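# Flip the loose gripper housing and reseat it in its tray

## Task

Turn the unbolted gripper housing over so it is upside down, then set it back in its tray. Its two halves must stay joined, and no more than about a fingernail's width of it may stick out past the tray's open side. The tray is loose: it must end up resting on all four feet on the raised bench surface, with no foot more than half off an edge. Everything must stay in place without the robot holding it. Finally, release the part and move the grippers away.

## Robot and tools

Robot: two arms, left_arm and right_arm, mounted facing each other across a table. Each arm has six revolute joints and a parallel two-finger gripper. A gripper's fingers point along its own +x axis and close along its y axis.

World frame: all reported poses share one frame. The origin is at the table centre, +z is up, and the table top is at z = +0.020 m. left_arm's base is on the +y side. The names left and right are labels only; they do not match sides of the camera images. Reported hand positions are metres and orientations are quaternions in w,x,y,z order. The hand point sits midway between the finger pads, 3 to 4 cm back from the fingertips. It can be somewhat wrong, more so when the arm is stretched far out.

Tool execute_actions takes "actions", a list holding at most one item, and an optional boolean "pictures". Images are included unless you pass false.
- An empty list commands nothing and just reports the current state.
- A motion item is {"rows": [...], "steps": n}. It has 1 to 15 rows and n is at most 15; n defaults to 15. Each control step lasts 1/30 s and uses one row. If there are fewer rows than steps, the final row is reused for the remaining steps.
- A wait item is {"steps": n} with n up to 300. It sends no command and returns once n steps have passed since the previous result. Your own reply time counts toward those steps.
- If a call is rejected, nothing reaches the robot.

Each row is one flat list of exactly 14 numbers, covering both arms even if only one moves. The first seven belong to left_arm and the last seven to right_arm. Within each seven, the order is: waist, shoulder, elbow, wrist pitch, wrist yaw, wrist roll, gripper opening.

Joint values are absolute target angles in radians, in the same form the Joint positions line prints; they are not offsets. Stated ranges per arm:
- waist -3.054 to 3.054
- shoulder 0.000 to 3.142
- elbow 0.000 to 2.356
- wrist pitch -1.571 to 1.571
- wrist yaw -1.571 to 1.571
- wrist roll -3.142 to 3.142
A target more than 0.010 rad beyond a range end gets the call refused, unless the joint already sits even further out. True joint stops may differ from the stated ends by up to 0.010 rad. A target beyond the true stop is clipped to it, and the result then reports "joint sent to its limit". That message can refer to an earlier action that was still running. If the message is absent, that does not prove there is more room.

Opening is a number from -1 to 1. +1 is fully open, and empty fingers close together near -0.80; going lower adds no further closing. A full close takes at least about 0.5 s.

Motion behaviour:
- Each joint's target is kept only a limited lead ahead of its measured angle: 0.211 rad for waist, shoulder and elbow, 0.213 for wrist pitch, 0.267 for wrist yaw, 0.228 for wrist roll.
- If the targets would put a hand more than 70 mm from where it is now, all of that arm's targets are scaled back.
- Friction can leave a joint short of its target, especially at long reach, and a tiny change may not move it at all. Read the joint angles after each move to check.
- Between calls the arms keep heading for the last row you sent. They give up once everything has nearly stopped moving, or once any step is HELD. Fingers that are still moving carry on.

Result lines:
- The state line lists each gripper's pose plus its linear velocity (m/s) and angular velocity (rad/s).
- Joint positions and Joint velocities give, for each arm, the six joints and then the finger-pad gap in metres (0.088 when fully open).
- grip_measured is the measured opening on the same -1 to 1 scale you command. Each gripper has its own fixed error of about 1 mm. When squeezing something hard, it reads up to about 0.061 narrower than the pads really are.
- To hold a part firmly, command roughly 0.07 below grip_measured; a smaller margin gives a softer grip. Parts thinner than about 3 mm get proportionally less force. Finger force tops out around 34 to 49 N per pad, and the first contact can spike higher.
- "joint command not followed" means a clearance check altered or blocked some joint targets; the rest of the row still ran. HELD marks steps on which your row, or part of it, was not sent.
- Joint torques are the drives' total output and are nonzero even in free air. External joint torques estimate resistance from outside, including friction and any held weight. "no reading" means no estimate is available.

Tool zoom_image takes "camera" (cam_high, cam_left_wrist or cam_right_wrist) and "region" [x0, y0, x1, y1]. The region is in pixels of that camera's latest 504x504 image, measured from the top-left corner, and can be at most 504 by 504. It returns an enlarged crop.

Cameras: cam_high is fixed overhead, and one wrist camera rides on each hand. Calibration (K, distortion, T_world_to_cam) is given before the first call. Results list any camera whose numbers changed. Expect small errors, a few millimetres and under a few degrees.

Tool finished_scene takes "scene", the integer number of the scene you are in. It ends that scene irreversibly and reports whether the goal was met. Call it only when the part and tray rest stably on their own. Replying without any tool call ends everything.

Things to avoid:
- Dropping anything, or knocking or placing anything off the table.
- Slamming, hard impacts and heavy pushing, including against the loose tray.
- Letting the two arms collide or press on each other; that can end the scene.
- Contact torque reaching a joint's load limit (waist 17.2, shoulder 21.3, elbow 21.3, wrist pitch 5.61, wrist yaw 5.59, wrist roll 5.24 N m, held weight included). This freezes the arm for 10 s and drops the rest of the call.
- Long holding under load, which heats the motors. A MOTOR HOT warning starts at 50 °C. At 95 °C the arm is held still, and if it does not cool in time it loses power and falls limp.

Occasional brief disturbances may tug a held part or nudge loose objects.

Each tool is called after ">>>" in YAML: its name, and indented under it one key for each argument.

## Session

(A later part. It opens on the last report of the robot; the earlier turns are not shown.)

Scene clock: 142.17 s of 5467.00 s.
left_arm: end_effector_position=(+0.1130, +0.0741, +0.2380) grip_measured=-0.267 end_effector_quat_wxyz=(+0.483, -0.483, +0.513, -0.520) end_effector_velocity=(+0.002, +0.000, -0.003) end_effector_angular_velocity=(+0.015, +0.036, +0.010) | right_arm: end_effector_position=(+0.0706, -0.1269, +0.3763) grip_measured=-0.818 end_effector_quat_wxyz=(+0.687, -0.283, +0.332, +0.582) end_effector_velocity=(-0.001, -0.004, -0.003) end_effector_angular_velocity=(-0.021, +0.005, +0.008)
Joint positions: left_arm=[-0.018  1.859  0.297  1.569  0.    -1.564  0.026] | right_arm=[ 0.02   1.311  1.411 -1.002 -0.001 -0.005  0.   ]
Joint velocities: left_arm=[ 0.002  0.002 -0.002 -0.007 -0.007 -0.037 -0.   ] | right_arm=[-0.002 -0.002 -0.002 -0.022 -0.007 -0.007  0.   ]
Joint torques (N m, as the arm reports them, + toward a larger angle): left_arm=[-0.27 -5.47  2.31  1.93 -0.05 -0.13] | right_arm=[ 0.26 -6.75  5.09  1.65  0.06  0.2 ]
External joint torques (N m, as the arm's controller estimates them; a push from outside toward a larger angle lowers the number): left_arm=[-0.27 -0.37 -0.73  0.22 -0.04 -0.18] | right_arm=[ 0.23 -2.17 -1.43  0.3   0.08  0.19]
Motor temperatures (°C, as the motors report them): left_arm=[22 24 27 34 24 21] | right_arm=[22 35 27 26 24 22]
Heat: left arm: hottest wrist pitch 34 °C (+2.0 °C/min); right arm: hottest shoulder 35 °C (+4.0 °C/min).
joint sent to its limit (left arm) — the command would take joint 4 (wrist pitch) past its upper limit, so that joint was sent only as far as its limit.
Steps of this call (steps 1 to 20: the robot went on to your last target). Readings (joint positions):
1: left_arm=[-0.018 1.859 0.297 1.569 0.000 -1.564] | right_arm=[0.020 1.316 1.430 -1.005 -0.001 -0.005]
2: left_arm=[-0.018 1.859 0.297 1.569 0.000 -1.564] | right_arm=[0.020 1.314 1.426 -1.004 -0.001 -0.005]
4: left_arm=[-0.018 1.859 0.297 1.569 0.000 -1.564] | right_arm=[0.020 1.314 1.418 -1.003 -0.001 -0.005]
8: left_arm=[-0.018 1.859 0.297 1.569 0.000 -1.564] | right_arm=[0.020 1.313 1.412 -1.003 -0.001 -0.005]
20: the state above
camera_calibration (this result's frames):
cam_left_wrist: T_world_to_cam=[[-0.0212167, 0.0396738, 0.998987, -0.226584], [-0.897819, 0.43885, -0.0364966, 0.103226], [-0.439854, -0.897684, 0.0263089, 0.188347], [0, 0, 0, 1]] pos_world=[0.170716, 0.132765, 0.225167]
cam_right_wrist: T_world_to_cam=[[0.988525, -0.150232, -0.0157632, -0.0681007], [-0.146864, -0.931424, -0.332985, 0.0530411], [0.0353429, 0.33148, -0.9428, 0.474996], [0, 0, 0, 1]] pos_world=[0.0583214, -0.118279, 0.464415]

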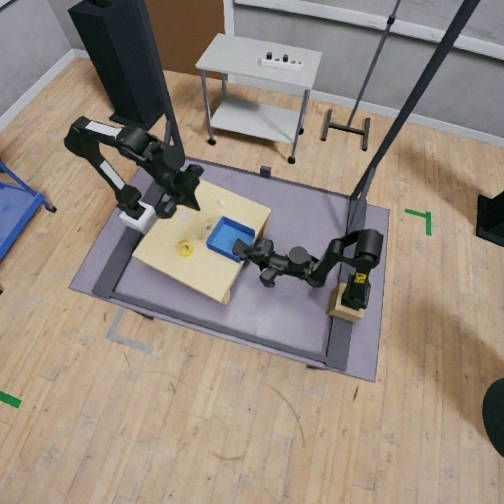

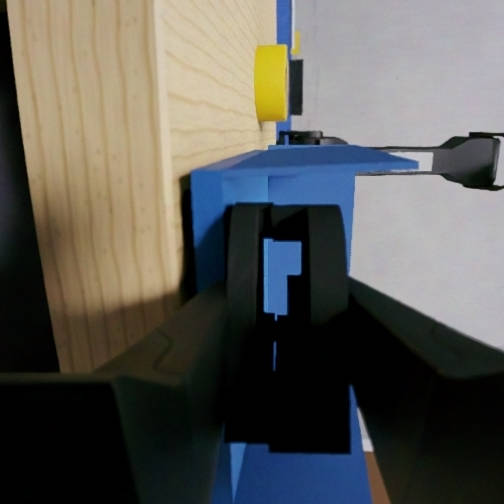

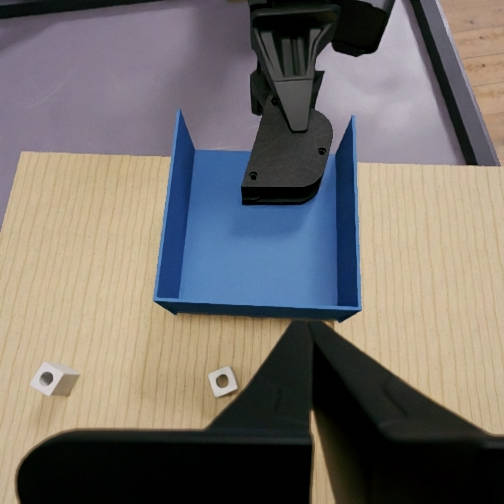

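>>> execute_actions:
  actions:
    - {"rows":[[-0.018,1.86,0.30,1.569,0,-1.57,-0.36,0.023,1.3,1.4,-1.0,0,0,-1],[-0.018,1.86,0.30,1.569,0,-1.57,-0.36,0.023,1.3,1.4,-1.0,0,0,-1],[-0.018,1.86,0.30,1.569,0,-1.57,-0.36,0.023,1.3,1.4,-1.0,0,0,-1],[-0.018,1.83,0.30,1.569,0,-1.57,-0.36,0.023,1.3,1.4,-1.0,0,0,-1],[-0.018,1.80,0.30,1.569,0,-1.57,-0.36,0.023,1.3,1.4,-1.0,0,0,-1],[-0.018,1.76,0.30,1.569,0,-1.57,-0.36,0.023,1.3,1.4,-1.0,0,0,-1],[-0.018,1.72,0.30,1.569,0,-1.57,-0.36,0.023,1.3,1.4,-1.0,0,0,-1],[-0.018,1.68,0.30,1.55,0,-1.57,-0.36,0.023,1.3,1.4,-1.0,0,0,-1],[-0.018,1.64,0.30,1.53,0,-1.57,-0.36,0.023,1.3,1.4,-1.0,0,0,-1],[-0.018,1.60,0.30,1.51,0,-1.57,-0.36,0.023,1.3,1.4,-1.0,0,0,-1],[-0.018,1.55,0.30,1.49,0,-1.57,-0.36,0.023,1.3,1.4,-1.0,0,0,-1],[-0.018,1.50,0.30,1.47,0,-1.57,-0.36,0.023,1.3,1.4,-1.0,0,0,-1],[-0.018,1.4,0.30,1.45,0,-1.57,-0.36,0.023,1.3,1.4,-1.0,0,0,-1]]}
  pictures: false

>>> execute_actions:
  actions:
    - {"rows":[[-0.06,1.4,0.30,1.45,0,1.578,-0.36,0.023,1.3,1.4,-1.0,0,0,-1]]}
  pictures: false

>>> execute_actions:
  actions:
    - {"steps":70}

Scene clock: 155.17 s of 5467.00 s.
left_arm: end_effector_position=(+0.1142, +0.0910, +0.3346) grip_measured=-0.272 end_effector_quat_wxyz=(+0.416, -0.542, +0.450, -0.575) end_effector_velocity=(+0.013, +0.116, +0.363) end_effector_angular_velocity=(-1.033, +0.101, +0.028) | right_arm: end_effector_position=(+0.0706, -0.1268, +0.3764) grip_measured=-0.818 end_effector_quat_wxyz=(+0.687, -0.283, +0.331, +0.582) end_effector_velocity=(-0.001, -0.002, -0.001) end_effector_angular_velocity=(-0.007, +0.002, +0.008)
Joint positions: left_arm=[-0.018  1.531  0.297  1.485  0.    -1.564  0.026] | right_arm=[ 0.02   1.311  1.411 -1.002 -0.001 -0.005  0.   ]
Joint velocities: left_arm=[-0.002 -1.136 -0.002 -0.095 -0.037 -0.022 -0.   ] | right_arm=[-0.002 -0.002 -0.002 -0.007 -0.007 -0.007  0.   ]
Joint torques (N m, as the arm reports them, + toward a larger angle): left_arm=[-0.16 -5.28  3.51  1.61 -0.02 -0.11] | right_arm=[ 0.27 -6.79  5.15  1.67  0.05  0.2 ]
External joint torques (N m, as the arm's controller estimates them; a push from outside toward a larger angle lowers the number): left_arm=[-0.18 -1.9  -0.76  0.25 -0.02 -0.16] | right_arm=[ 0.26 -2.17 -1.46  0.27  0.06  0.2 ]
Motor temperatures (°C, as the motors report them): left_arm=[22 25 27 34 24 21] | right_arm=[22 34 27 27 24 22]
Heat: left arm: hottest wrist pitch 34 °C (+2.0 °C/min); right arm: hottest shoulder 34 °C (+2.0 °C/min).
joint sent to its limit (left arm) — the command would take joint 4 (wrist pitch) past its upper limit, so that joint was sent only as far as its limit.
Steps of this call (steps 1 to 15: the robot went on to your last target; steps 16 to 90: nothing new was sent; then 9.50 s passed at rest; steps 91 to 105: all 15 steps of this action). Readings (joint positions):
91: left_arm=[-0.018 1.859 0.297 1.569 0.000 -1.564] | right_arm=[0.020 1.311 1.411 -1.002 -0.001 -0.005]
92: left_arm=[-0.018 1.859 0.297 1.569 0.000 -1.564] | right_arm=[0.020 1.311 1.411 -1.002 -0.001 -0.005]
94: left_arm=[-0.018 1.857 0.297 1.569 0.000 -1.564] | right_arm=[0.020 1.311 1.411 -1.002 -0.001 -0.005]
98: left_arm=[-0.018 1.799 0.297 1.562 0.000 -1.564] | right_arm=[0.020 1.311 1.411 -1.002 -0.001 -0.005]
105: the state above

Scene clock: 155.67 s of 5467.00 s.
left_arm: end_effector_position=(+0.1018, +0.1048, +0.3680) grip_measured=-0.272 end_effector_quat_wxyz=(+0.546, -0.390, +0.204, -0.713) end_effector_velocity=(-0.001, +0.002, +0.003) end_effector_angular_velocity=(-0.149, -1.323, +0.470) | right_arm: end_effector_position=(+0.0706, -0.1268, +0.3764) grip_measured=-0.818 end_effector_quat_wxyz=(+0.687, -0.283, +0.331, +0.582) end_effector_velocity=(-0.003, -0.001, -0.001) end_effector_angular_velocity=(-0.004, +0.023, +0.005)
Joint positions: left_arm=[-0.056  1.41   0.298  1.452 -0.    -0.863  0.026] | right_arm=[ 0.02   1.311  1.411 -1.002 -0.001 -0.005  0.   ]
Joint velocities: left_arm=[-0.007 -0.017 -0.002 -0.007 -0.007  1.414 -0.   ] | right_arm=[-0.002 -0.002 -0.002 -0.007 -0.022  0.007  0.   ]
Joint torques (N m, as the arm reports them, + toward a larger angle): left_arm=[-0.35 -5.54  3.9   1.71 -0.01  0.22] | right_arm=[ 0.26 -6.8   5.14  1.66  0.03  0.19]
External joint torques (N m, as the arm's controller estimates them; a push from outside toward a larger angle lowers the number): left_arm=[-0.37 -1.73 -1.06  0.11 -0.02  0.18] | right_arm=[ 0.23 -2.22 -1.44  0.26  0.04  0.18]
Motor temperatures (°C, as the motors report them): left_arm=[22 25 27 33 24 21] | right_arm=[22 34 27 27 24 22]
Heat: left arm: hottest wrist pitch 33 °C (+1.0 °C/min); right arm: hottest shoulder 34 °C (+2.0 °C/min).
Steps of this call (steps 1 to 15: all 15 steps of this action). Readings (joint positions):
1: left_arm=[-0.020 1.498 0.297 1.482 -0.000 -1.536] | right_arm=[0.020 1.311 1.411 -1.002 -0.001 -0.005]
2: left_arm=[-0.028 1.471 0.298 1.478 -0.000 -1.487] | right_arm=[0.020 1.311 1.411 -1.002 -0.001 -0.005]
4: left_arm=[-0.042 1.440 0.298 1.466 -0.000 -1.391] | right_arm=[0.020 1.311 1.411 -1.002 -0.001 -0.005]
8: left_arm=[-0.053 1.422 0.298 1.455 -0.000 -1.200] | right_arm=[0.020 1.311 1.411 -1.002 -0.001 -0.005]
15: the state above

Scene clock: 158.00 s of 5467.00 s.
left_arm: end_effector_position=(+0.1016, +0.1051, +0.3685) grip_measured=-0.271 end_effector_quat_wxyz=(+0.555, +0.376, -0.599, -0.439) end_effector_velocity=(+0.004, -0.001, +0.000) end_effector_angular_velocity=(+0.002, +0.000, +0.026) | right_arm: end_effector_position=(+0.0706, -0.1268, +0.3764) grip_measured=-0.818 end_effector_quat_wxyz=(+0.687, -0.283, +0.331, +0.582) end_effector_velocity=(+0.000, -0.001, -0.003) end_effector_angular_velocity=(-0.014, -0.008, +0.004)
Joint positions: left_arm=[-0.057  1.408  0.298  1.451 -0.     1.571  0.026] | right_arm=[ 0.02   1.311  1.411 -1.002 -0.001 -0.005  0.   ]
Joint velocities: left_arm=[ 0.002 -0.002  0.002 -0.007 -0.022  0.007 -0.   ] | right_arm=[ 0.002  0.002 -0.002 -0.007  0.007 -0.007  0.   ]
Joint torques (N m, as the arm reports them, + toward a larger angle): left_arm=[-0.47 -5.48  3.94  1.76 -0.03  0.1 ] | right_arm=[ 0.25 -6.8   5.13  1.66  0.05  0.2 ]
External joint torques (N m, as the arm's controller estimates them; a push from outside toward a larger angle lowers the number): left_arm=[-0.47 -1.67 -1.07  0.16 -0.02  0.15] | right_arm=[ 0.26 -2.26 -1.43  0.27  0.06  0.2 ]
Motor temperatures (°C, as the motors report them): left_arm=[22 25 27 33 24 21] | right_arm=[22 33 27 27 24 22]
Heat: left arm: hottest wrist pitch 33 °C (+0.0 °C/min); right arm: hottest shoulder 33 °C (+1.0 °C/min).
Steps of this call (steps 1 to 70: the robot went on to your last target). Readings (joint positions):
1: left_arm=[-0.057 1.410 0.298 1.452 -0.000 -0.815] | right_arm=[0.020 1.311 1.411 -1.002 -0.001 -0.005]
2: left_arm=[-0.057 1.410 0.298 1.451 -0.000 -0.767] | right_arm=[0.020 1.311 1.411 -1.002 -0.001 -0.005]
4: left_arm=[-0.057 1.409 0.298 1.451 -0.000 -0.671] | right_arm=[0.020 1.311 1.411 -1.002 -0.001 -0.005]
8: left_arm=[-0.057 1.409 0.298 1.451 -0.000 -0.479] | right_arm=[0.020 1.311 1.411 -1.002 -0.001 -0.005]
70: the state above
camera_calibration (this result's frames):
cam_left_wrist: T_world_to_cam=[[-0.0159161, -0.303959, -0.952552, 0.396284], [0.959748, 0.262529, -0.0998091, -0.0626748], [0.28041, -0.915799, 0.287546, 0.0401566], [0, 0, 0, 1]] pos_world=[0.055199, 0.173683, 0.359679]
cam_right_wrist: T_world_to_cam=[[0.988526, -0.150226, -0.0157566, -0.0681029], [-0.146843, -0.931299, -0.333345, 0.0532696], [0.0354031, 0.331834, -0.942673, 0.475016], [0, 0, 0, 1]] pos_world=[0.0583267, -0.118247, 0.464469]

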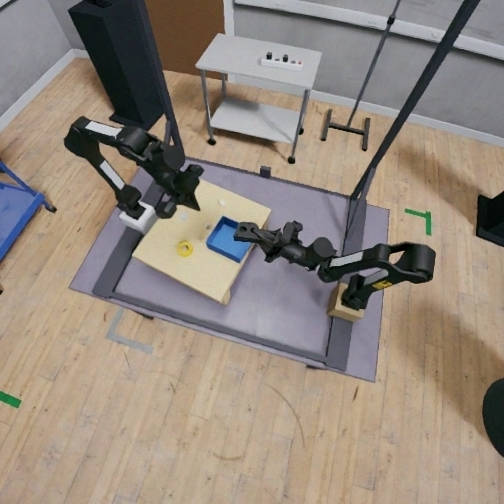

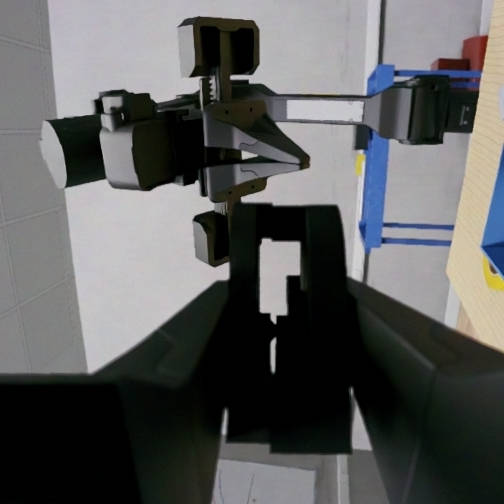

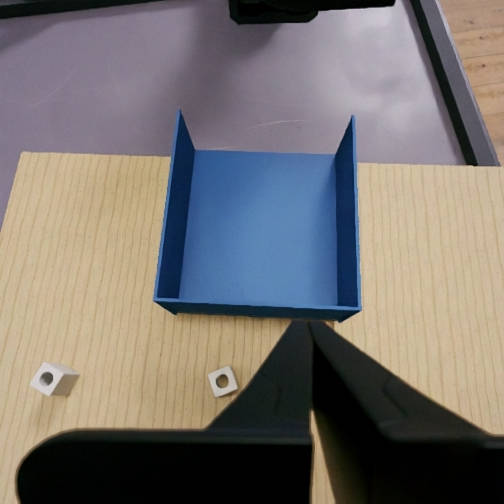

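>>> execute_actions:
  actions:
    - {"rows":[[-0.07,1.45,0.29,1.5,0,1.578,-0.36,0.023,1.3,1.4,-1.0,0,0,-1],[-0.07,1.5,0.29,1.54,0,1.578,-0.36,0.023,1.3,1.4,-1.0,0,0,-1],[-0.07,1.55,0.29,1.569,0,1.578,-0.36,0.023,1.3,1.4,-1.0,0,0,-1],[-0.07,1.6,0.29,1.569,0,1.578,-0.36,0.023,1.3,1.4,-1.0,0,0,-1],[-0.07,1.65,0.29,1.569,0,1.578,-0.36,0.023,1.3,1.4,-1.0,0,0,-1],[-0.07,1.7,0.29,1.569,0,1.578,-0.36,0.023,1.3,1.4,-1.0,0,0,-1],[-0.07,1.74,0.29,1.569,0,1.578,-0.36,0.023,1.3,1.4,-1.0,0,0,-1],[-0.07,1.8,0.29,1.569,0,1.578,-0.36,0.023,1.3,1.4,-1.0,0,0,-1]]}
  pictures: false

>>> execute_actions:
  actions:
    - {"steps":20}

Scene clock: 164.27 s of 5467.00 s.
left_arm: end_effector_position=(+0.0950, +0.0791, +0.2646) grip_measured=-0.271 end_effector_quat_wxyz=(+0.490, +0.449, -0.547, -0.510) end_effector_velocity=(-0.002, -0.003, -0.043) end_effector_angular_velocity=(+0.110, -0.005, -0.001) | right_arm: end_effector_position=(+0.0706, -0.1268, +0.3764) grip_measured=-0.818 end_effector_quat_wxyz=(+0.687, -0.283, +0.331, +0.582) end_effector_velocity=(-0.003, -0.003, -0.001) end_effector_angular_velocity=(-0.015, +0.015, +0.017)
Joint positions: left_arm=[-0.067  1.774  0.291  1.561 -0.     1.572  0.026] | right_arm=[ 0.02   1.311  1.411 -1.002 -0.001 -0.005  0.   ]
Joint velocities: left_arm=[-0.007  0.139 -0.007  0.037 -0.007 -0.007  0.   ] | right_arm=[-0.002 -0.002  0.002 -0.022 -0.022 -0.007  0.   ]
Joint torques (N m, as the arm reports them, + toward a larger angle): left_arm=[-0.25 -4.96  2.14  2.33 -0.02  0.11] | right_arm=[ 0.27 -6.78  5.11  1.67  0.05  0.18]
External joint torques (N m, as the arm's controller estimates them; a push from outside toward a larger angle lowers the number): left_arm=[-0.23  0.   -1.35  0.59 -0.03  0.17] | right_arm=[ 0.26 -2.17 -1.48  0.29  0.06  0.18]
Motor temperatures (°C, as the motors report them): left_arm=[22 25 27 33 24 21] | right_arm=[22 33 27 28 24 22]
Heat: left arm: hottest wrist pitch 33 °C (+0.0 °C/min); right arm: hottest shoulder 33 °C (+0.0 °C/min).
Steps of this call (steps 1 to 15: the robot went on to your last target; steps 16 to 90: nothing new was sent; then 2.77 s passed at rest; steps 91 to 105: all 15 steps of this action). Readings (joint positions):
91: left_arm=[-0.058 1.411 0.298 1.454 -0.000 1.571] | right_arm=[0.020 1.311 1.411 -1.002 -0.001 -0.005]
92: left_arm=[-0.060 1.423 0.298 1.472 -0.000 1.571] | right_arm=[0.020 1.311 1.411 -1.002 -0.001 -0.005]
94: left_arm=[-0.064 1.471 0.298 1.515 -0.000 1.571] | right_arm=[0.020 1.311 1.411 -1.002 -0.001 -0.005]
98: left_arm=[-0.066 1.631 0.298 1.544 -0.000 1.571] | right_arm=[0.020 1.311 1.411 -1.002 -0.001 -0.005]
105: the state above

Scene clock: 164.93 s of 5467.00 s.
left_arm: end_effector_position=(+0.0950, +0.0784, +0.2580) grip_measured=-0.271 end_effector_quat_wxyz=(+0.485, +0.454, -0.543, -0.514) end_effector_velocity=(+0.000, +0.001, -0.001) end_effector_angular_velocity=(+0.006, -0.008, +0.005) | right_arm: end_effector_position=(+0.0706, -0.1268, +0.3764) grip_measured=-0.818 end_effector_quat_wxyz=(+0.687, -0.283, +0.331, +0.582) end_effector_velocity=(+0.001, -0.005, -0.003) end_effector_angular_velocity=(-0.023, -0.006, -0.001)
Joint positions: left_arm=[-0.067  1.795  0.291  1.564 -0.     1.572  0.026] | right_arm=[ 0.02   1.311  1.411 -1.002 -0.001 -0.005  0.   ]
Joint velocities: left_arm=[-0.002 -0.002 -0.002 -0.007 -0.007  0.007 -0.   ] | right_arm=[-0.002 -0.002 -0.002 -0.022  0.007 -0.007  0.   ]
Joint torques (N m, as the arm reports them, + toward a larger angle): left_arm=[-0.46 -5.06  2.25  2.32  0.    0.15] | right_arm=[ 0.26 -6.79  5.08  1.67  0.04  0.2 ]
External joint torques (N m, as the arm's controller estimates them; a push from outside toward a larger angle lowers the number): left_arm=[-0.45 -0.1  -1.09  0.61 -0.01  0.2 ] | right_arm=[ 0.26 -2.2  -1.5   0.27  0.04  0.19]
Motor temperatures (°C, as the motors report them): left_arm=[22 25 27 33 24 21] | right_arm=[22 33 27 28 24 22]
Heat: left arm: hottest wrist pitch 33 °C (+0.0 °C/min); right arm: hottest shoulder 33 °C (+0.0 °C/min).
Steps of this call (steps 1 to 20: the robot went on to your last target). Readings (joint positions):
1: left_arm=[-0.067 1.778 0.291 1.562 -0.000 1.572] | right_arm=[0.020 1.311 1.411 -1.002 -0.001 -0.005]
2: left_arm=[-0.067 1.782 0.291 1.562 -0.000 1.572] | right_arm=[0.020 1.311 1.411 -1.002 -0.001 -0.005]
4: left_arm=[-0.067 1.788 0.291 1.562 -0.000 1.572] | right_arm=[0.020 1.311 1.411 -1.002 -0.001 -0.005]
8: left_arm=[-0.067 1.793 0.291 1.564 -0.000 1.572] | right_arm=[0.020 1.311 1.411 -1.002 -0.001 -0.005]
20: the state above
camera_calibration (this result's frames):
cam_left_wrist: T_world_to_cam=[[0.0145555, -0.0303621, -0.999433, 0.270581], [0.963854, 0.266366, 0.00594526, -0.0883396], [0.266035, -0.963394, 0.0331417, 0.120094], [0, 0, 0, 1]] pos_world=[0.0492589, 0.147444, 0.266972]
cam_right_wrist: T_world_to_cam=[[0.988526, -0.150226, -0.0157566, -0.0681029], [-0.146843, -0.931299, -0.333345, 0.0532696], [0.0354031, 0.331834, -0.942673, 0.475016], [0, 0, 0, 1]] pos_world=[0.0583267, -0.118247, 0.464469]

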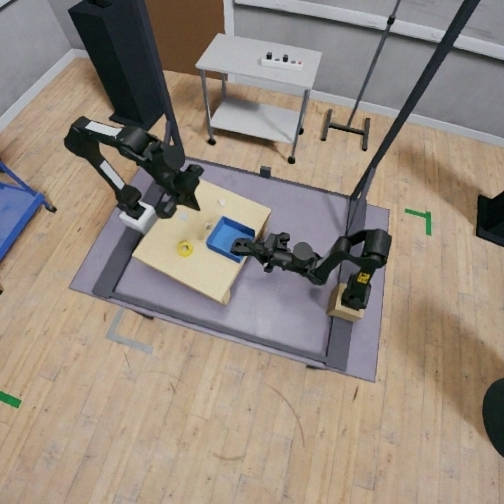

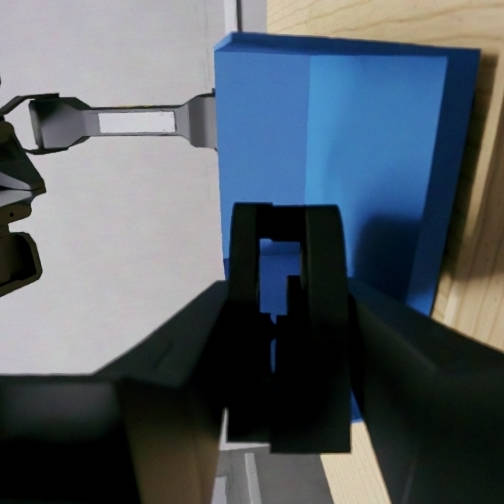

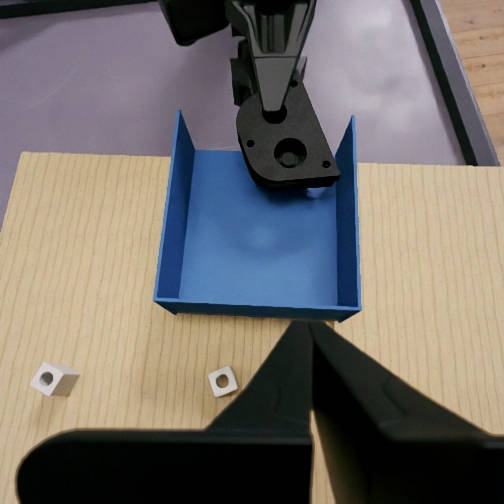

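Shift a bit away from the wall and lower.

>>> execute_actions:
  actions:
    - {"rows":[[-0.095,1.8,0.29,1.569,0,1.578,-0.36,0.023,1.3,1.4,-1.0,0,0,-1],[-0.095,1.8,0.29,1.569,0,1.578,-0.36,0.023,1.3,1.4,-1.0,0,0,-1],[-0.095,1.8,0.29,1.569,0,1.578,-0.36,0.023,1.3,1.4,-1.0,0,0,-1],[-0.095,1.81,0.29,1.569,0,1.578,-0.36,0.023,1.3,1.4,-1.0,0,0,-1],[-0.095,1.82,0.29,1.569,0,1.578,-0.36,0.023,1.3,1.4,-1.0,0,0,-1],[-0.095,1.83,0.29,1.569,0,1.578,-0.36,0.023,1.3,1.4,-1.0,0,0,-1],[-0.095,1.84,0.29,1.569,0,1.578,-0.36,0.023,1.3,1.4,-1.0,0,0,-1],[-0.095,1.852,0.29,1.569,0,1.578,-0.36,0.023,1.3,1.4,-1.0,0,0,-1]]}
  pictures: false

>>> execute_actions:
  actions:
    - {"steps":15}

Scene clock: 171.23 s of 5467.00 s.
left_arm: end_effector_position=(+0.0858, +0.0787, +0.2441) grip_measured=-0.271 end_effector_quat_wxyz=(+0.469, +0.458, -0.540, -0.528) end_effector_velocity=(+0.000, +0.000, -0.008) end_effector_angular_velocity=(+0.026, -0.011, +0.005) | right_arm: end_effector_position=(+0.0706, -0.1268, +0.3764) grip_measured=-0.818 end_effector_quat_wxyz=(+0.687, -0.283, +0.331, +0.582) end_effector_velocity=(-0.001, -0.002, -0.001) end_effector_angular_velocity=(-0.007, +0.002, +0.008)
Joint positions: left_arm=[-0.091  1.838  0.291  1.569 -0.     1.573  0.026] | right_arm=[ 0.02   1.311  1.411 -1.002 -0.001 -0.005  0.   ]
Joint velocities: left_arm=[-0.002  0.017 -0.002 -0.007 -0.007  0.007 -0.   ] | right_arm=[-0.002 -0.002 -0.002 -0.007 -0.007 -0.007  0.   ]
Joint torques (N m, as the arm reports them, + toward a larger angle): left_arm=[-0.53 -4.3   2.08  1.88  0.01  0.07] | right_arm=[ 0.28 -6.8   5.14  1.65  0.03  0.2 ]
External joint torques (N m, as the arm's controller estimates them; a push from outside toward a larger angle lowers the number): left_arm=[-0.53  0.66 -1.02  0.19  0.01  0.13] | right_arm=[ 0.28 -2.23 -1.41  0.27  0.04  0.19]
Motor temperatures (°C, as the motors report them): left_arm=[22 25 27 34 24 21] | right_arm=[22 33 27 28 24 22]
Heat: left arm: hottest wrist pitch 34 °C (+1.0 °C/min); right arm: hottest shoulder 33 °C (+0.0 °C/min).
Steps of this call (steps 1 to 15: the robot went on to your last target; steps 16 to 90: nothing new was sent; then 2.80 s passed at rest; steps 91 to 105: all 15 steps of this action). Readings (joint positions):
91: left_arm=[-0.069 1.795 0.291 1.564 -0.000 1.572] | right_arm=[0.020 1.311 1.411 -1.002 -0.001 -0.005]
92: left_arm=[-0.074 1.795 0.291 1.564 -0.000 1.572] | right_arm=[0.020 1.311 1.411 -1.002 -0.001 -0.005]
94: left_arm=[-0.083 1.796 0.291 1.564 -0.000 1.572] | right_arm=[0.020 1.311 1.411 -1.002 -0.001 -0.005]
98: left_arm=[-0.090 1.817 0.291 1.565 -0.000 1.572] | right_arm=[0.020 1.311 1.411 -1.002 -0.001 -0.005]
105: the state above

Scene clock: 171.73 s of 5467.00 s.
left_arm: end_effector_position=(+0.0858, +0.0786, +0.2437) grip_measured=-0.271 end_effector_quat_wxyz=(+0.468, +0.458, -0.540, -0.528) end_effector_velocity=(+0.002, +0.000, +0.002) end_effector_angular_velocity=(-0.008, -0.006, +0.010) | right_arm: end_effector_position=(+0.0706, -0.1268, +0.3764) grip_measured=-0.818 end_effector_quat_wxyz=(+0.687, -0.283, +0.331, +0.582) end_effector_velocity=(-0.001, -0.001, -0.003) end_effector_angular_velocity=(-0.011, +0.006, +0.024)
Joint positions: left_arm=[-0.091  1.839  0.291  1.569 -0.     1.573  0.026] | right_arm=[ 0.02   1.311  1.411 -1.002 -0.001 -0.005  0.   ]
Joint velocities: left_arm=[ 0.002 -0.002 -0.002  0.007 -0.007  0.007 -0.   ] | right_arm=[-0.007  0.002 -0.002 -0.007 -0.022 -0.022  0.   ]
Joint torques (N m, as the arm reports them, + toward a larger angle): left_arm=[-0.42 -4.01  1.97  1.88 -0.01  0.07] | right_arm=[ 0.3  -6.8   5.15  1.66  0.05  0.19]
External joint torques (N m, as the arm's controller estimates them; a push from outside toward a larger angle lowers the number): left_arm=[-0.45  1.03 -1.17  0.16 -0.01  0.12] | right_arm=[ 0.31 -2.26 -1.43  0.26  0.05  0.18]
Motor temperatures (°C, as the motors report them): left_arm=[22 25 27 34 24 21] | right_arm=[22 33 27 28 24 22]
Heat: left arm: hottest wrist pitch 34 °C (+1.0 °C/min); right arm: hottest shoulder 33 °C (+0.0 °C/min).
Steps of this call (steps 1 to 15: the robot went on to your last target). Readings (joint positions):
1: left_arm=[-0.091 1.838 0.291 1.569 -0.000 1.573] | right_arm=[0.020 1.311 1.411 -1.002 -0.001 -0.005]
2: left_arm=[-0.091 1.838 0.291 1.569 -0.000 1.573] | right_arm=[0.020 1.311 1.411 -1.002 -0.001 -0.005]
4: left_arm=[-0.091 1.838 0.291 1.569 -0.000 1.573] | right_arm=[0.020 1.311 1.411 -1.002 -0.001 -0.005]
8: left_arm=[-0.091 1.838 0.291 1.569 -0.000 1.573] | right_arm=[0.020 1.311 1.411 -1.002 -0.001 -0.005]
15: the state above
All arms were judged still, so your last target was given up. Only a new action makes them travel on or press farther. Fingers that are still opening or closing keep moving.
camera_calibration (this result's frames):
cam_left_wrist: T_world_to_cam=[[0.0207755, 0.00720695, -0.999758, 0.253036], [0.969957, 0.242289, 0.0219028, -0.0820085], [0.242389, -0.970177, -0.00195674, 0.134349], [0, 0, 0, 1]] pos_world=[0.0417231, 0.148388, 0.255034]
cam_right_wrist: T_world_to_cam=[[0.988526, -0.150226, -0.0157566, -0.0681029], [-0.146843, -0.931299, -0.333345, 0.0532696], [0.0354031, 0.331834, -0.942673, 0.475016], [0, 0, 0, 1]] pos_world=[0.0583267, -0.118247, 0.464469]

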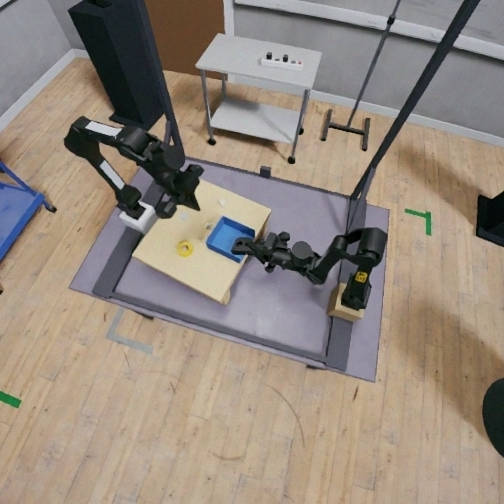

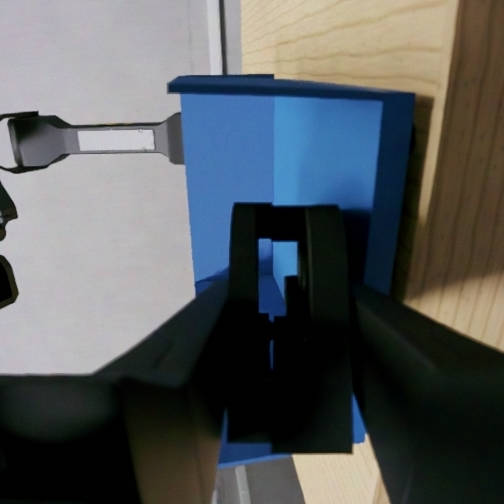

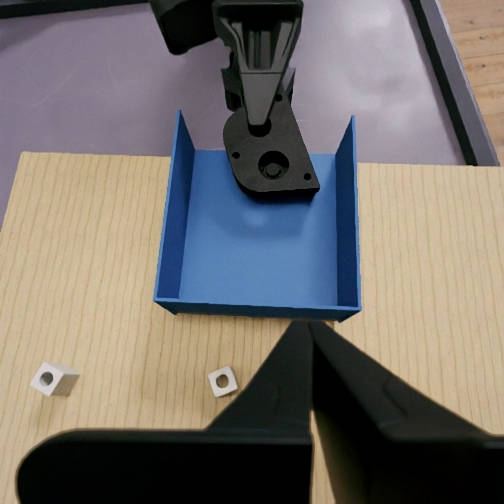

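Contact. Open slowly.

>>> execute_actions:
  actions:
    - {"rows":[[-0.095,1.842,0.29,1.569,0,1.578,-0.25,0.023,1.3,1.4,-1.0,0,0,-1],[-0.095,1.842,0.29,1.569,0,1.578,-0.2,0.023,1.3,1.4,-1.0,0,0,-1],[-0.095,1.842,0.29,1.569,0,1.578,-0.15,0.023,1.3,1.4,-1.0,0,0,-1],[-0.095,1.842,0.29,1.569,0,1.578,-0.1,0.023,1.3,1.4,-1.0,0,0,-1],[-0.095,1.842,0.29,1.569,0,1.578,-0.05,0.023,1.3,1.4,-1.0,0,0,-1],[-0.095,1.842,0.29,1.569,0,1.578,0,0.023,1.3,1.4,-1.0,0,0,-1],[-0.095,1.842,0.29,1.569,0,1.578,0.05,0.023,1.3,1.4,-1.0,0,0,-1],[-0.095,1.842,0.29,1.569,0,1.578,0.1,0.023,1.3,1.4,-1.0,0,0,-1],[-0.095,1.842,0.29,1.569,0,1.578,0.15,0.023,1.3,1.4,-1.0,0,0,-1],[-0.095,1.842,0.29,1.569,0,1.578,0.2,0.023,1.3,1.4,-1.0,0,0,-1],[-0.095,1.842,0.29,1.569,0,1.578,0.3,0.023,1.3,1.4,-1.0,0,0,-1]]}
  pictures: false

>>> execute_actions:
  actions:
    - {"steps":15}

Scene clock: 179.10 s of 5467.00 s.
left_arm: end_effector_position=(+0.0855, +0.0787, +0.2433) grip_measured=+0.222 end_effector_quat_wxyz=(+0.468, +0.458, -0.540, -0.529) end_effector_velocity=(+0.000, +0.000, -0.005) end_effector_angular_velocity=(+0.025, +0.019, +0.004) | right_arm: end_effector_position=(+0.0706, -0.1268, +0.3762) grip_measured=-0.818 end_effector_quat_wxyz=(+0.687, -0.283, +0.332, +0.582) end_effector_velocity=(+0.001, -0.000, -0.001) end_effector_angular_velocity=(+0.001, -0.008, +0.014)
Joint positions: left_arm=[-0.092  1.839  0.291  1.568 -0.     1.573  0.05 ] | right_arm=[ 0.02   1.311  1.41  -1.002 -0.001 -0.005  0.   ]
Joint velocities: left_arm=[-0.002 -0.002 -0.002 -0.022 -0.007 -0.022  0.029] | right_arm=[-0.007 -0.002 -0.007  0.007 -0.007 -0.022  0.   ]
Joint torques (N m, as the arm reports them, + toward a larger angle): left_arm=[-0.38 -5.36  2.1   1.94 -0.01  0.05] | right_arm=[ 0.3  -6.78  5.12  1.65  0.05  0.19]
External joint torques (N m, as the arm's controller estimates them; a push from outside toward a larger angle lowers the number): left_arm=[-0.38 -0.35 -1.    0.24 -0.02  0.11] | right_arm=[ 0.34 -2.24 -1.43  0.26  0.05  0.18]
Motor temperatures (°C, as the motors report them): left_arm=[22 25 26 33 24 21] | right_arm=[22 32 27 28 24 22]
Heat: left arm: hottest wrist pitch 33 °C (+0.0 °C/min); right arm: hottest shoulder 32 °C (-2.0 °C/min).
Steps of this call (steps 1 to 90: nothing new was sent; then 3.87 s passed at rest; steps 91 to 105: all 15 steps of this action). Readings (joint positions):
91: left_arm=[-0.091 1.839 0.291 1.569 -0.000 1.573] | right_arm=[0.020 1.311 1.410 -1.002 -0.001 -0.005]
92: left_arm=[-0.091 1.839 0.291 1.569 -0.000 1.573] | right_arm=[0.020 1.311 1.410 -1.002 -0.001 -0.005]
94: left_arm=[-0.091 1.839 0.291 1.569 -0.000 1.573] | right_arm=[0.020 1.311 1.410 -1.002 -0.001 -0.005]
98: left_arm=[-0.092 1.839 0.291 1.568 -0.000 1.573] | right_arm=[0.020 1.311 1.410 -1.002 -0.001 -0.005]
105: the state above

Scene clock: 179.60 s of 5467.00 s.
left_arm: end_effector_position=(+0.0855, +0.0787, +0.2433) grip_measured=+0.296 end_effector_quat_wxyz=(+0.468, +0.458, -0.540, -0.529) end_effector_velocity=(+0.000, +0.001, -0.001) end_effector_angular_velocity=(+0.008, +0.006, +0.005) | right_arm: end_effector_position=(+0.0706, -0.1268, +0.3762) grip_measured=-0.818 end_effector_quat_wxyz=(+0.687, -0.283, +0.332, +0.582) end_effector_velocity=(-0.000, +0.001, +0.001) end_effector_angular_velocity=(+0.009, +0.009, -0.004)
Joint positions: left_arm=[-0.092  1.839  0.291  1.568 -0.     1.573  0.054] | right_arm=[ 0.02   1.311  1.41  -1.002 -0.001 -0.005  0.   ]
Joint velocities: left_arm=[-0.002 -0.002 -0.002 -0.007 -0.007 -0.007  0.001] | right_arm=[-0.002 -0.002 -0.002  0.007 -0.007  0.007  0.   ]
Joint torques (N m, as the arm reports them, + toward a larger angle): left_arm=[-0.35 -5.35  1.9   2.01  0.    0.09] | right_arm=[ 0.28 -6.79  5.15  1.68  0.06  0.21]
External joint torques (N m, as the arm's controller estimates them; a push from outside toward a larger angle lowers the number): left_arm=[-0.34 -0.29 -1.23  0.3  -0.01  0.14] | right_arm=[ 0.26 -2.17 -1.51  0.26  0.07  0.2 ]
Motor temperatures (°C, as the motors report them): left_arm=[22 25 26 33 24 21] | right_arm=[22 32 27 28 24 22]
Heat: left arm: hottest wrist pitch 33 °C (+0.0 °C/min); right arm: hottest shoulder 32 °C (-2.0 °C/min).
Steps of this call (steps 1 to 15: the robot went on to your last target). Readings (joint positions):
1: left_arm=[-0.092 1.839 0.291 1.568 -0.000 1.573] | right_arm=[0.020 1.311 1.410 -1.002 -0.001 -0.005]
2: left_arm=[-0.092 1.839 0.291 1.568 -0.000 1.573] | right_arm=[0.020 1.311 1.410 -1.002 -0.001 -0.005]
4: left_arm=[-0.092 1.839 0.291 1.568 -0.000 1.573] | right_arm=[0.020 1.311 1.410 -1.002 -0.001 -0.005]
8: left_arm=[-0.092 1.839 0.291 1.568 -0.000 1.573] | right_arm=[0.020 1.311 1.410 -1.002 -0.001 -0.005]
15: the state above
All arms were judged still, so your last target was given up. Only a new action makes them travel on or press farther. Fingers that are still opening or closing keep moving.
camera_calibration (this result's frames):
cam_left_wrist: T_world_to_cam=[[0.0209983, 0.00870108, -0.999742, 0.252465], [0.970137, 0.241516, 0.0224784, -0.0818237], [0.241649, -0.970358, -0.00336982, 0.134863], [0, 0, 0, 1]] pos_world=[0.0414894, 0.14843, 0.254693]
cam_right_wrist: T_world_to_cam=[[0.988525, -0.150232, -0.0157632, -0.0681027], [-0.146864, -0.931424, -0.332985, 0.0530412], [0.0353429, 0.33148, -0.9428, 0.4749], [0, 0, 0, 1]] pos_world=[0.0583267, -0.118247, 0.464324]

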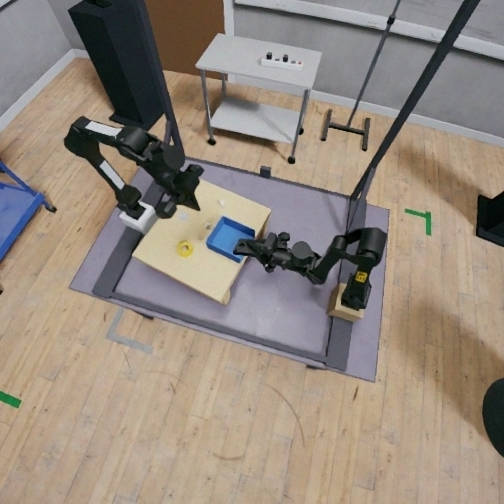

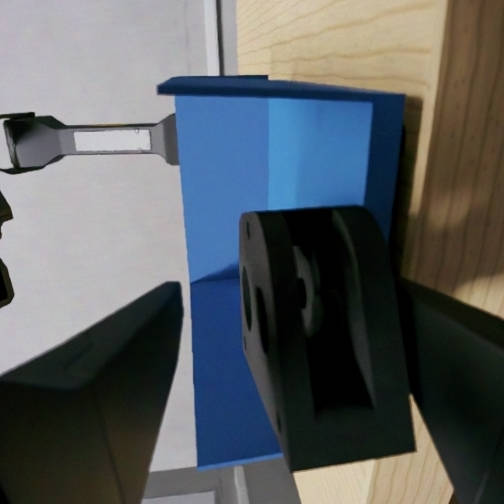

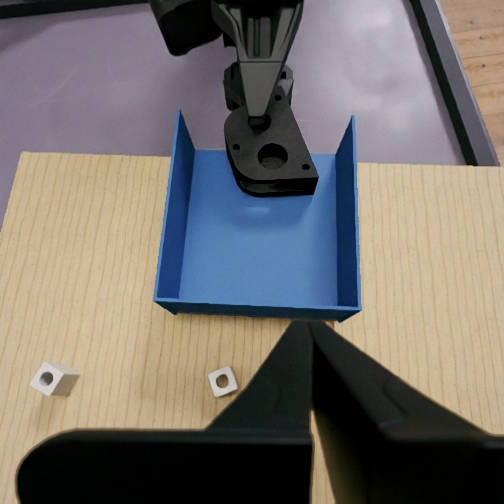

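>>> execute_actions:
  actions:
    - {"rows":[[-0.095,1.84,0.29,1.569,0,1.578,0.2,0.023,1.3,1.4,-1.0,0,0,-1],[-0.095,1.84,0.29,1.569,0,1.578,0.12,0.023,1.3,1.4,-1.0,0,0,-1],[-0.095,1.84,0.29,1.569,0,1.578,0.05,0.023,1.3,1.4,-1.0,0,0,-1],[-0.095,1.84,0.29,1.569,0,1.578,0,0.023,1.3,1.4,-1.0,0,0,-1],[-0.095,1.84,0.29,1.569,0,1.578,-0.05,0.023,1.3,1.4,-1.0,0,0,-1],[-0.095,1.84,0.29,1.569,0,1.578,-0.1,0.023,1.3,1.4,-1.0,0,0,-1],[-0.095,1.84,0.29,1.569,0,1.578,-0.15,0.023,1.3,1.4,-1.0,0,0,-1],[-0.095,1.84,0.29,1.569,0,1.578,-0.2,0.023,1.3,1.4,-1.0,0,0,-1],[-0.095,1.84,0.29,1.569,0,1.578,-0.36,0.023,1.3,1.4,-1.0,0,0,-1]]}
  pictures: false

>>> execute_actions:
  actions:
    - {"rows":[[-0.095,1.80,0.29,1.56,0,1.578,-0.36,0.023,1.3,1.4,-1.0,0,0,-1],[-0.095,1.78,0.30,1.54,0,1.578,-0.36,0.023,1.3,1.4,-1.0,0,0,-1],[-0.095,1.77,0.31,1.52,0,1.578,-0.36,0.023,1.3,1.4,-1.0,0,0,-1],[-0.095,1.76,0.33,1.49,0,1.578,-0.36,0.023,1.3,1.4,-1.0,0,0,-1],[-0.095,1.75,0.35,1.46,0,1.578,-0.36,0.023,1.3,1.4,-1.0,0,0,-1],[-0.095,1.75,0.37,1.43,0,1.578,-0.36,0.023,1.3,1.4,-1.0,0,0,-1],[-0.095,1.75,0.39,1.40,0,1.578,-0.36,0.023,1.3,1.4,-1.0,0,0,-1],[-0.095,1.75,0.41,1.37,0,1.578,-0.36,0.023,1.3,1.4,-1.0,0,0,-1],[-0.095,1.75,0.41,1.34,0,1.578,-0.36,0.023,1.3,1.4,-1.0,0,0,-1],[-0.095,1.75,0.41,1.32,0,1.578,-0.36,0.023,1.3,1.4,-1.0,0,0,-1],[-0.095,1.75,0.41,1.31,0,1.578,-0.36,0.023,1.3,1.4,-1.0,0,0,-1]]}
  pictures: false

>>> execute_actions:
  actions:
    - {"steps":20}

Scene clock: 192.20 s of 5467.00 s.
left_arm: end_effector_position=(+0.0855, +0.0787, +0.2433) grip_measured=-0.288 end_effector_quat_wxyz=(+0.468, +0.458, -0.540, -0.529) end_effector_velocity=(-0.002, +0.001, +0.002) end_effector_angular_velocity=(-0.006, +0.008, -0.000) | right_arm: end_effector_position=(+0.0706, -0.1268, +0.3762) grip_measured=-0.818 end_effector_quat_wxyz=(+0.687, -0.283, +0.332, +0.582) end_effector_velocity=(-0.003, -0.001, -0.001) end_effector_angular_velocity=(-0.005, +0.014, +0.017)
Joint positions: left_arm=[-0.092  1.839  0.291  1.568 -0.     1.573  0.025] | right_arm=[ 0.02   1.311  1.41  -1.002 -0.001 -0.005  0.   ]
Joint velocities: left_arm=[-0.007 -0.002 -0.002  0.007 -0.007 -0.007 -0.   ] | right_arm=[-0.002 -0.002 -0.002 -0.007 -0.022 -0.007  0.   ]
Joint torques (N m, as the arm reports them, + toward a larger angle): left_arm=[-0.45 -5.56  1.94  1.98  0.02  0.1 ] | right_arm=[ 0.24 -6.82  5.15  1.67  0.05  0.19]
External joint torques (N m, as the arm's controller estimates them; a push from outside toward a larger angle lowers the number): left_arm=[-0.4  -0.48 -1.2   0.25  0.01  0.16] | right_arm=[ 0.24 -2.21 -1.45  0.28  0.06  0.18]
Motor temperatures (°C, as the motors report them): left_arm=[22 25 26 33 24 21] | right_arm=[22 32 27 29 24 22]
Heat: left arm: hottest wrist pitch 33 °C (-1.0 °C/min); right arm: hottest shoulder 32 °C (-2.0 °C/min).
Steps of this call (steps 1 to 90: nothing new was sent; then 9.10 s passed at rest; steps 91 to 105: all 15 steps of this action). Readings (joint positions):
91: left_arm=[-0.092 1.839 0.291 1.568 -0.000 1.573] | right_arm=[0.020 1.311 1.410 -1.002 -0.001 -0.005]
92: left_arm=[-0.092 1.839 0.291 1.568 -0.000 1.573] | right_arm=[0.020 1.311 1.410 -1.002 -0.001 -0.005]
94: left_arm=[-0.092 1.839 0.291 1.568 -0.000 1.573] | right_arm=[0.020 1.311 1.410 -1.002 -0.001 -0.005]
98: left_arm=[-0.092 1.839 0.291 1.568 -0.000 1.573] | right_arm=[0.020 1.311 1.410 -1.002 -0.001 -0.005]
105: the state above

Scene clock: 192.70 s of 5467.00 s.
left_arm: end_effector_position=(+0.0824, +0.0566, +0.2516) grip_measured=-0.288 end_effector_quat_wxyz=(+0.453, +0.473, -0.527, -0.541) end_effector_velocity=(+0.002, -0.004, -0.041) end_effector_angular_velocity=(+0.202, -0.022, +0.020) | right_arm: end_effector_position=(+0.0706, -0.1268, +0.3762) grip_measured=-0.818 end_effector_quat_wxyz=(+0.687, -0.283, +0.332, +0.582) end_effector_velocity=(-0.001, -0.003, +0.000) end_effector_angular_velocity=(-0.004, -0.007, +0.019)
Joint positions: left_arm=[-0.092  1.763  0.392  1.337 -0.     1.573  0.025] | right_arm=[ 0.02   1.311  1.41  -1.002 -0.001 -0.005  0.   ]
Joint velocities: left_arm=[-0.002 -0.002  0.022 -0.227 -0.022 -0.007 -0.   ] | right_arm=[-0.002 -0.007 -0.002 -0.007 -0.007 -0.022  0.   ]
Joint torques (N m, as the arm reports them, + toward a larger angle): left_arm=[-0.37 -7.39  3.9   1.9   0.    0.07] | right_arm=[ 0.22 -6.82  5.16  1.66  0.05  0.2 ]
External joint torques (N m, as the arm's controller estimates them; a push from outside toward a larger angle lowers the number): left_arm=[-0.4  -1.94 -0.14  0.15  0.    0.12] | right_arm=[ 0.22 -2.12 -1.5   0.26  0.06  0.19]
Motor temperatures (°C, as the motors report them): left_arm=[22 25 26 33 24 21] | right_arm=[22 32 27 29 24 22]
Heat: left arm: hottest wrist pitch 33 °C (-1.0 °C/min); right arm: hottest shoulder 32 °C (-3.0 °C/min).
Steps of this call (steps 1 to 15: all 15 steps of this action). Readings (joint positions):
1: left_arm=[-0.092 1.838 0.291 1.567 -0.000 1.573] | right_arm=[0.020 1.311 1.410 -1.002 -0.001 -0.005]
2: left_arm=[-0.092 1.832 0.291 1.561 -0.000 1.573] | right_arm=[0.020 1.311 1.410 -1.002 -0.001 -0.005]
4: left_arm=[-0.092 1.812 0.294 1.541 -0.000 1.573] | right_arm=[0.020 1.311 1.410 -1.002 -0.001 -0.005]
8: left_arm=[-0.092 1.776 0.341 1.460 -0.000 1.573] | right_arm=[0.020 1.311 1.410 -1.002 -0.001 -0.005]
15: the state above

Scene clock: 193.37 s of 5467.00 s.
left_arm: end_effector_position=(+0.0822, +0.0552, +0.2491) grip_measured=-0.288 end_effector_quat_wxyz=(+0.449, +0.477, -0.523, -0.545) end_effector_velocity=(-0.002, +0.001, +0.000) end_effector_angular_velocity=(+0.001, -0.007, -0.010) | right_arm: end_effector_position=(+0.0706, -0.1268, +0.3762) grip_measured=-0.818 end_effector_quat_wxyz=(+0.687, -0.283, +0.332, +0.582) end_effector_velocity=(-0.000, -0.000, +0.002) end_effector_angular_velocity=(+0.014, +0.008, -0.004)
Joint positions: left_arm=[-0.092  1.761  0.4    1.311 -0.     1.573  0.025] | right_arm=[ 0.02   1.311  1.41  -1.002 -0.001 -0.005  0.   ]
Joint velocities: left_arm=[-0.002 -0.007 -0.002 -0.007  0.007  0.007 -0.   ] | right_arm=[-0.002 -0.007 -0.002  0.007 -0.007  0.007  0.   ]
Joint torques (N m, as the arm reports them, + toward a larger angle): left_arm=[-0.26 -7.45  3.75  1.85  0.    0.1 ] | right_arm=[ 0.29 -6.77  5.17  1.65  0.04  0.2 ]
External joint torques (N m, as the arm's controller estimates them; a push from outside toward a larger angle lowers the number): left_arm=[-0.26 -2.02 -0.3   0.12 -0.01  0.15] | right_arm=[ 0.29 -2.12 -1.44  0.26  0.05  0.19]
Motor temperatures (°C, as the motors report them): left_arm=[22 25 26 33 24 21] | right_arm=[22 32 27 29 24 22]
Heat: left arm: hottest wrist pitch 33 °C (-1.0 °C/min); right arm: hottest shoulder 32 °C (-3.0 °C/min).
Steps of this call (steps 1 to 20: the robot went on to your last target). Readings (joint positions):
1: left_arm=[-0.092 1.763 0.393 1.330 -0.000 1.573] | right_arm=[0.020 1.311 1.410 -1.002 -0.001 -0.005]
2: left_arm=[-0.092 1.763 0.394 1.326 -0.000 1.573] | right_arm=[0.020 1.311 1.410 -1.002 -0.001 -0.005]
4: left_arm=[-0.092 1.762 0.396 1.320 -0.000 1.573] | right_arm=[0.020 1.311 1.410 -1.002 -0.001 -0.005]
8: left_arm=[-0.092 1.761 0.399 1.314 -0.000 1.573] | right_arm=[0.020 1.311 1.410 -1.002 -0.001 -0.005]
20: the state above
camera_calibration (this result's frames):
cam_left_wrist: T_world_to_cam=[[0.0309787, 0.078074, -0.996466, 0.253096], [0.96978, 0.239036, 0.0488778, -0.0794263], [0.242007, -0.967867, -0.0683096, 0.128948], [0, 0, 0, 1]] pos_world=[0.0379791, 0.12403, 0.264892]
cam_right_wrist: T_world_to_cam=[[0.988525, -0.150232, -0.0157632, -0.0681027], [-0.146864, -0.931424, -0.332985, 0.0530412], [0.0353429, 0.33148, -0.9428, 0.4749], [0, 0, 0, 1]] pos_world=[0.0583267, -0.118247, 0.464324]

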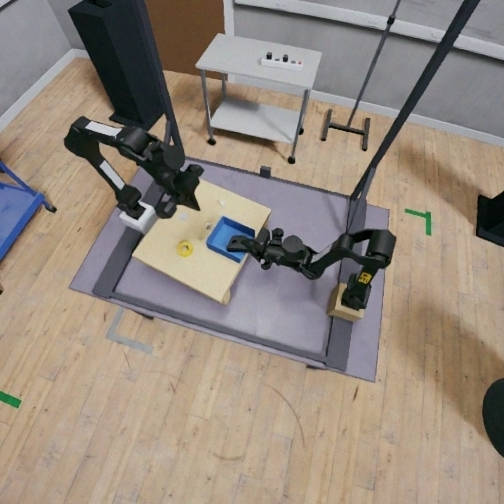

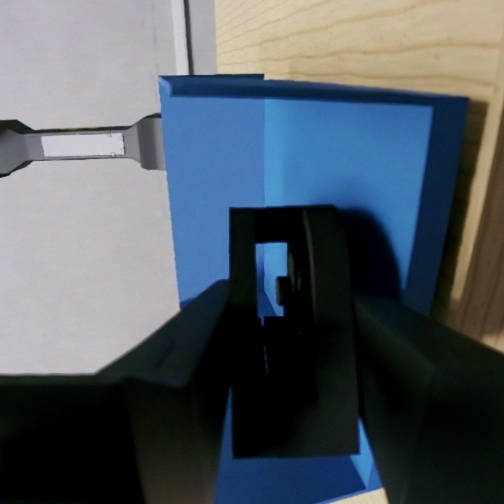

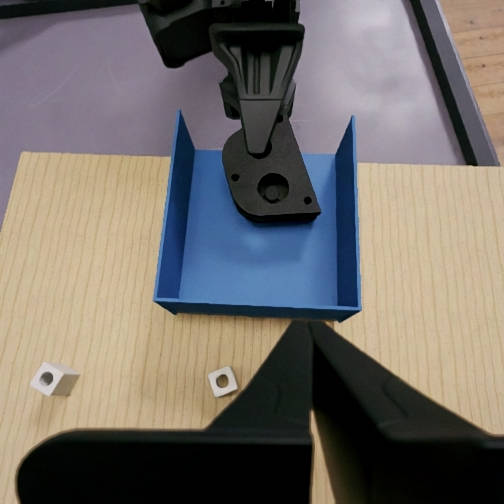

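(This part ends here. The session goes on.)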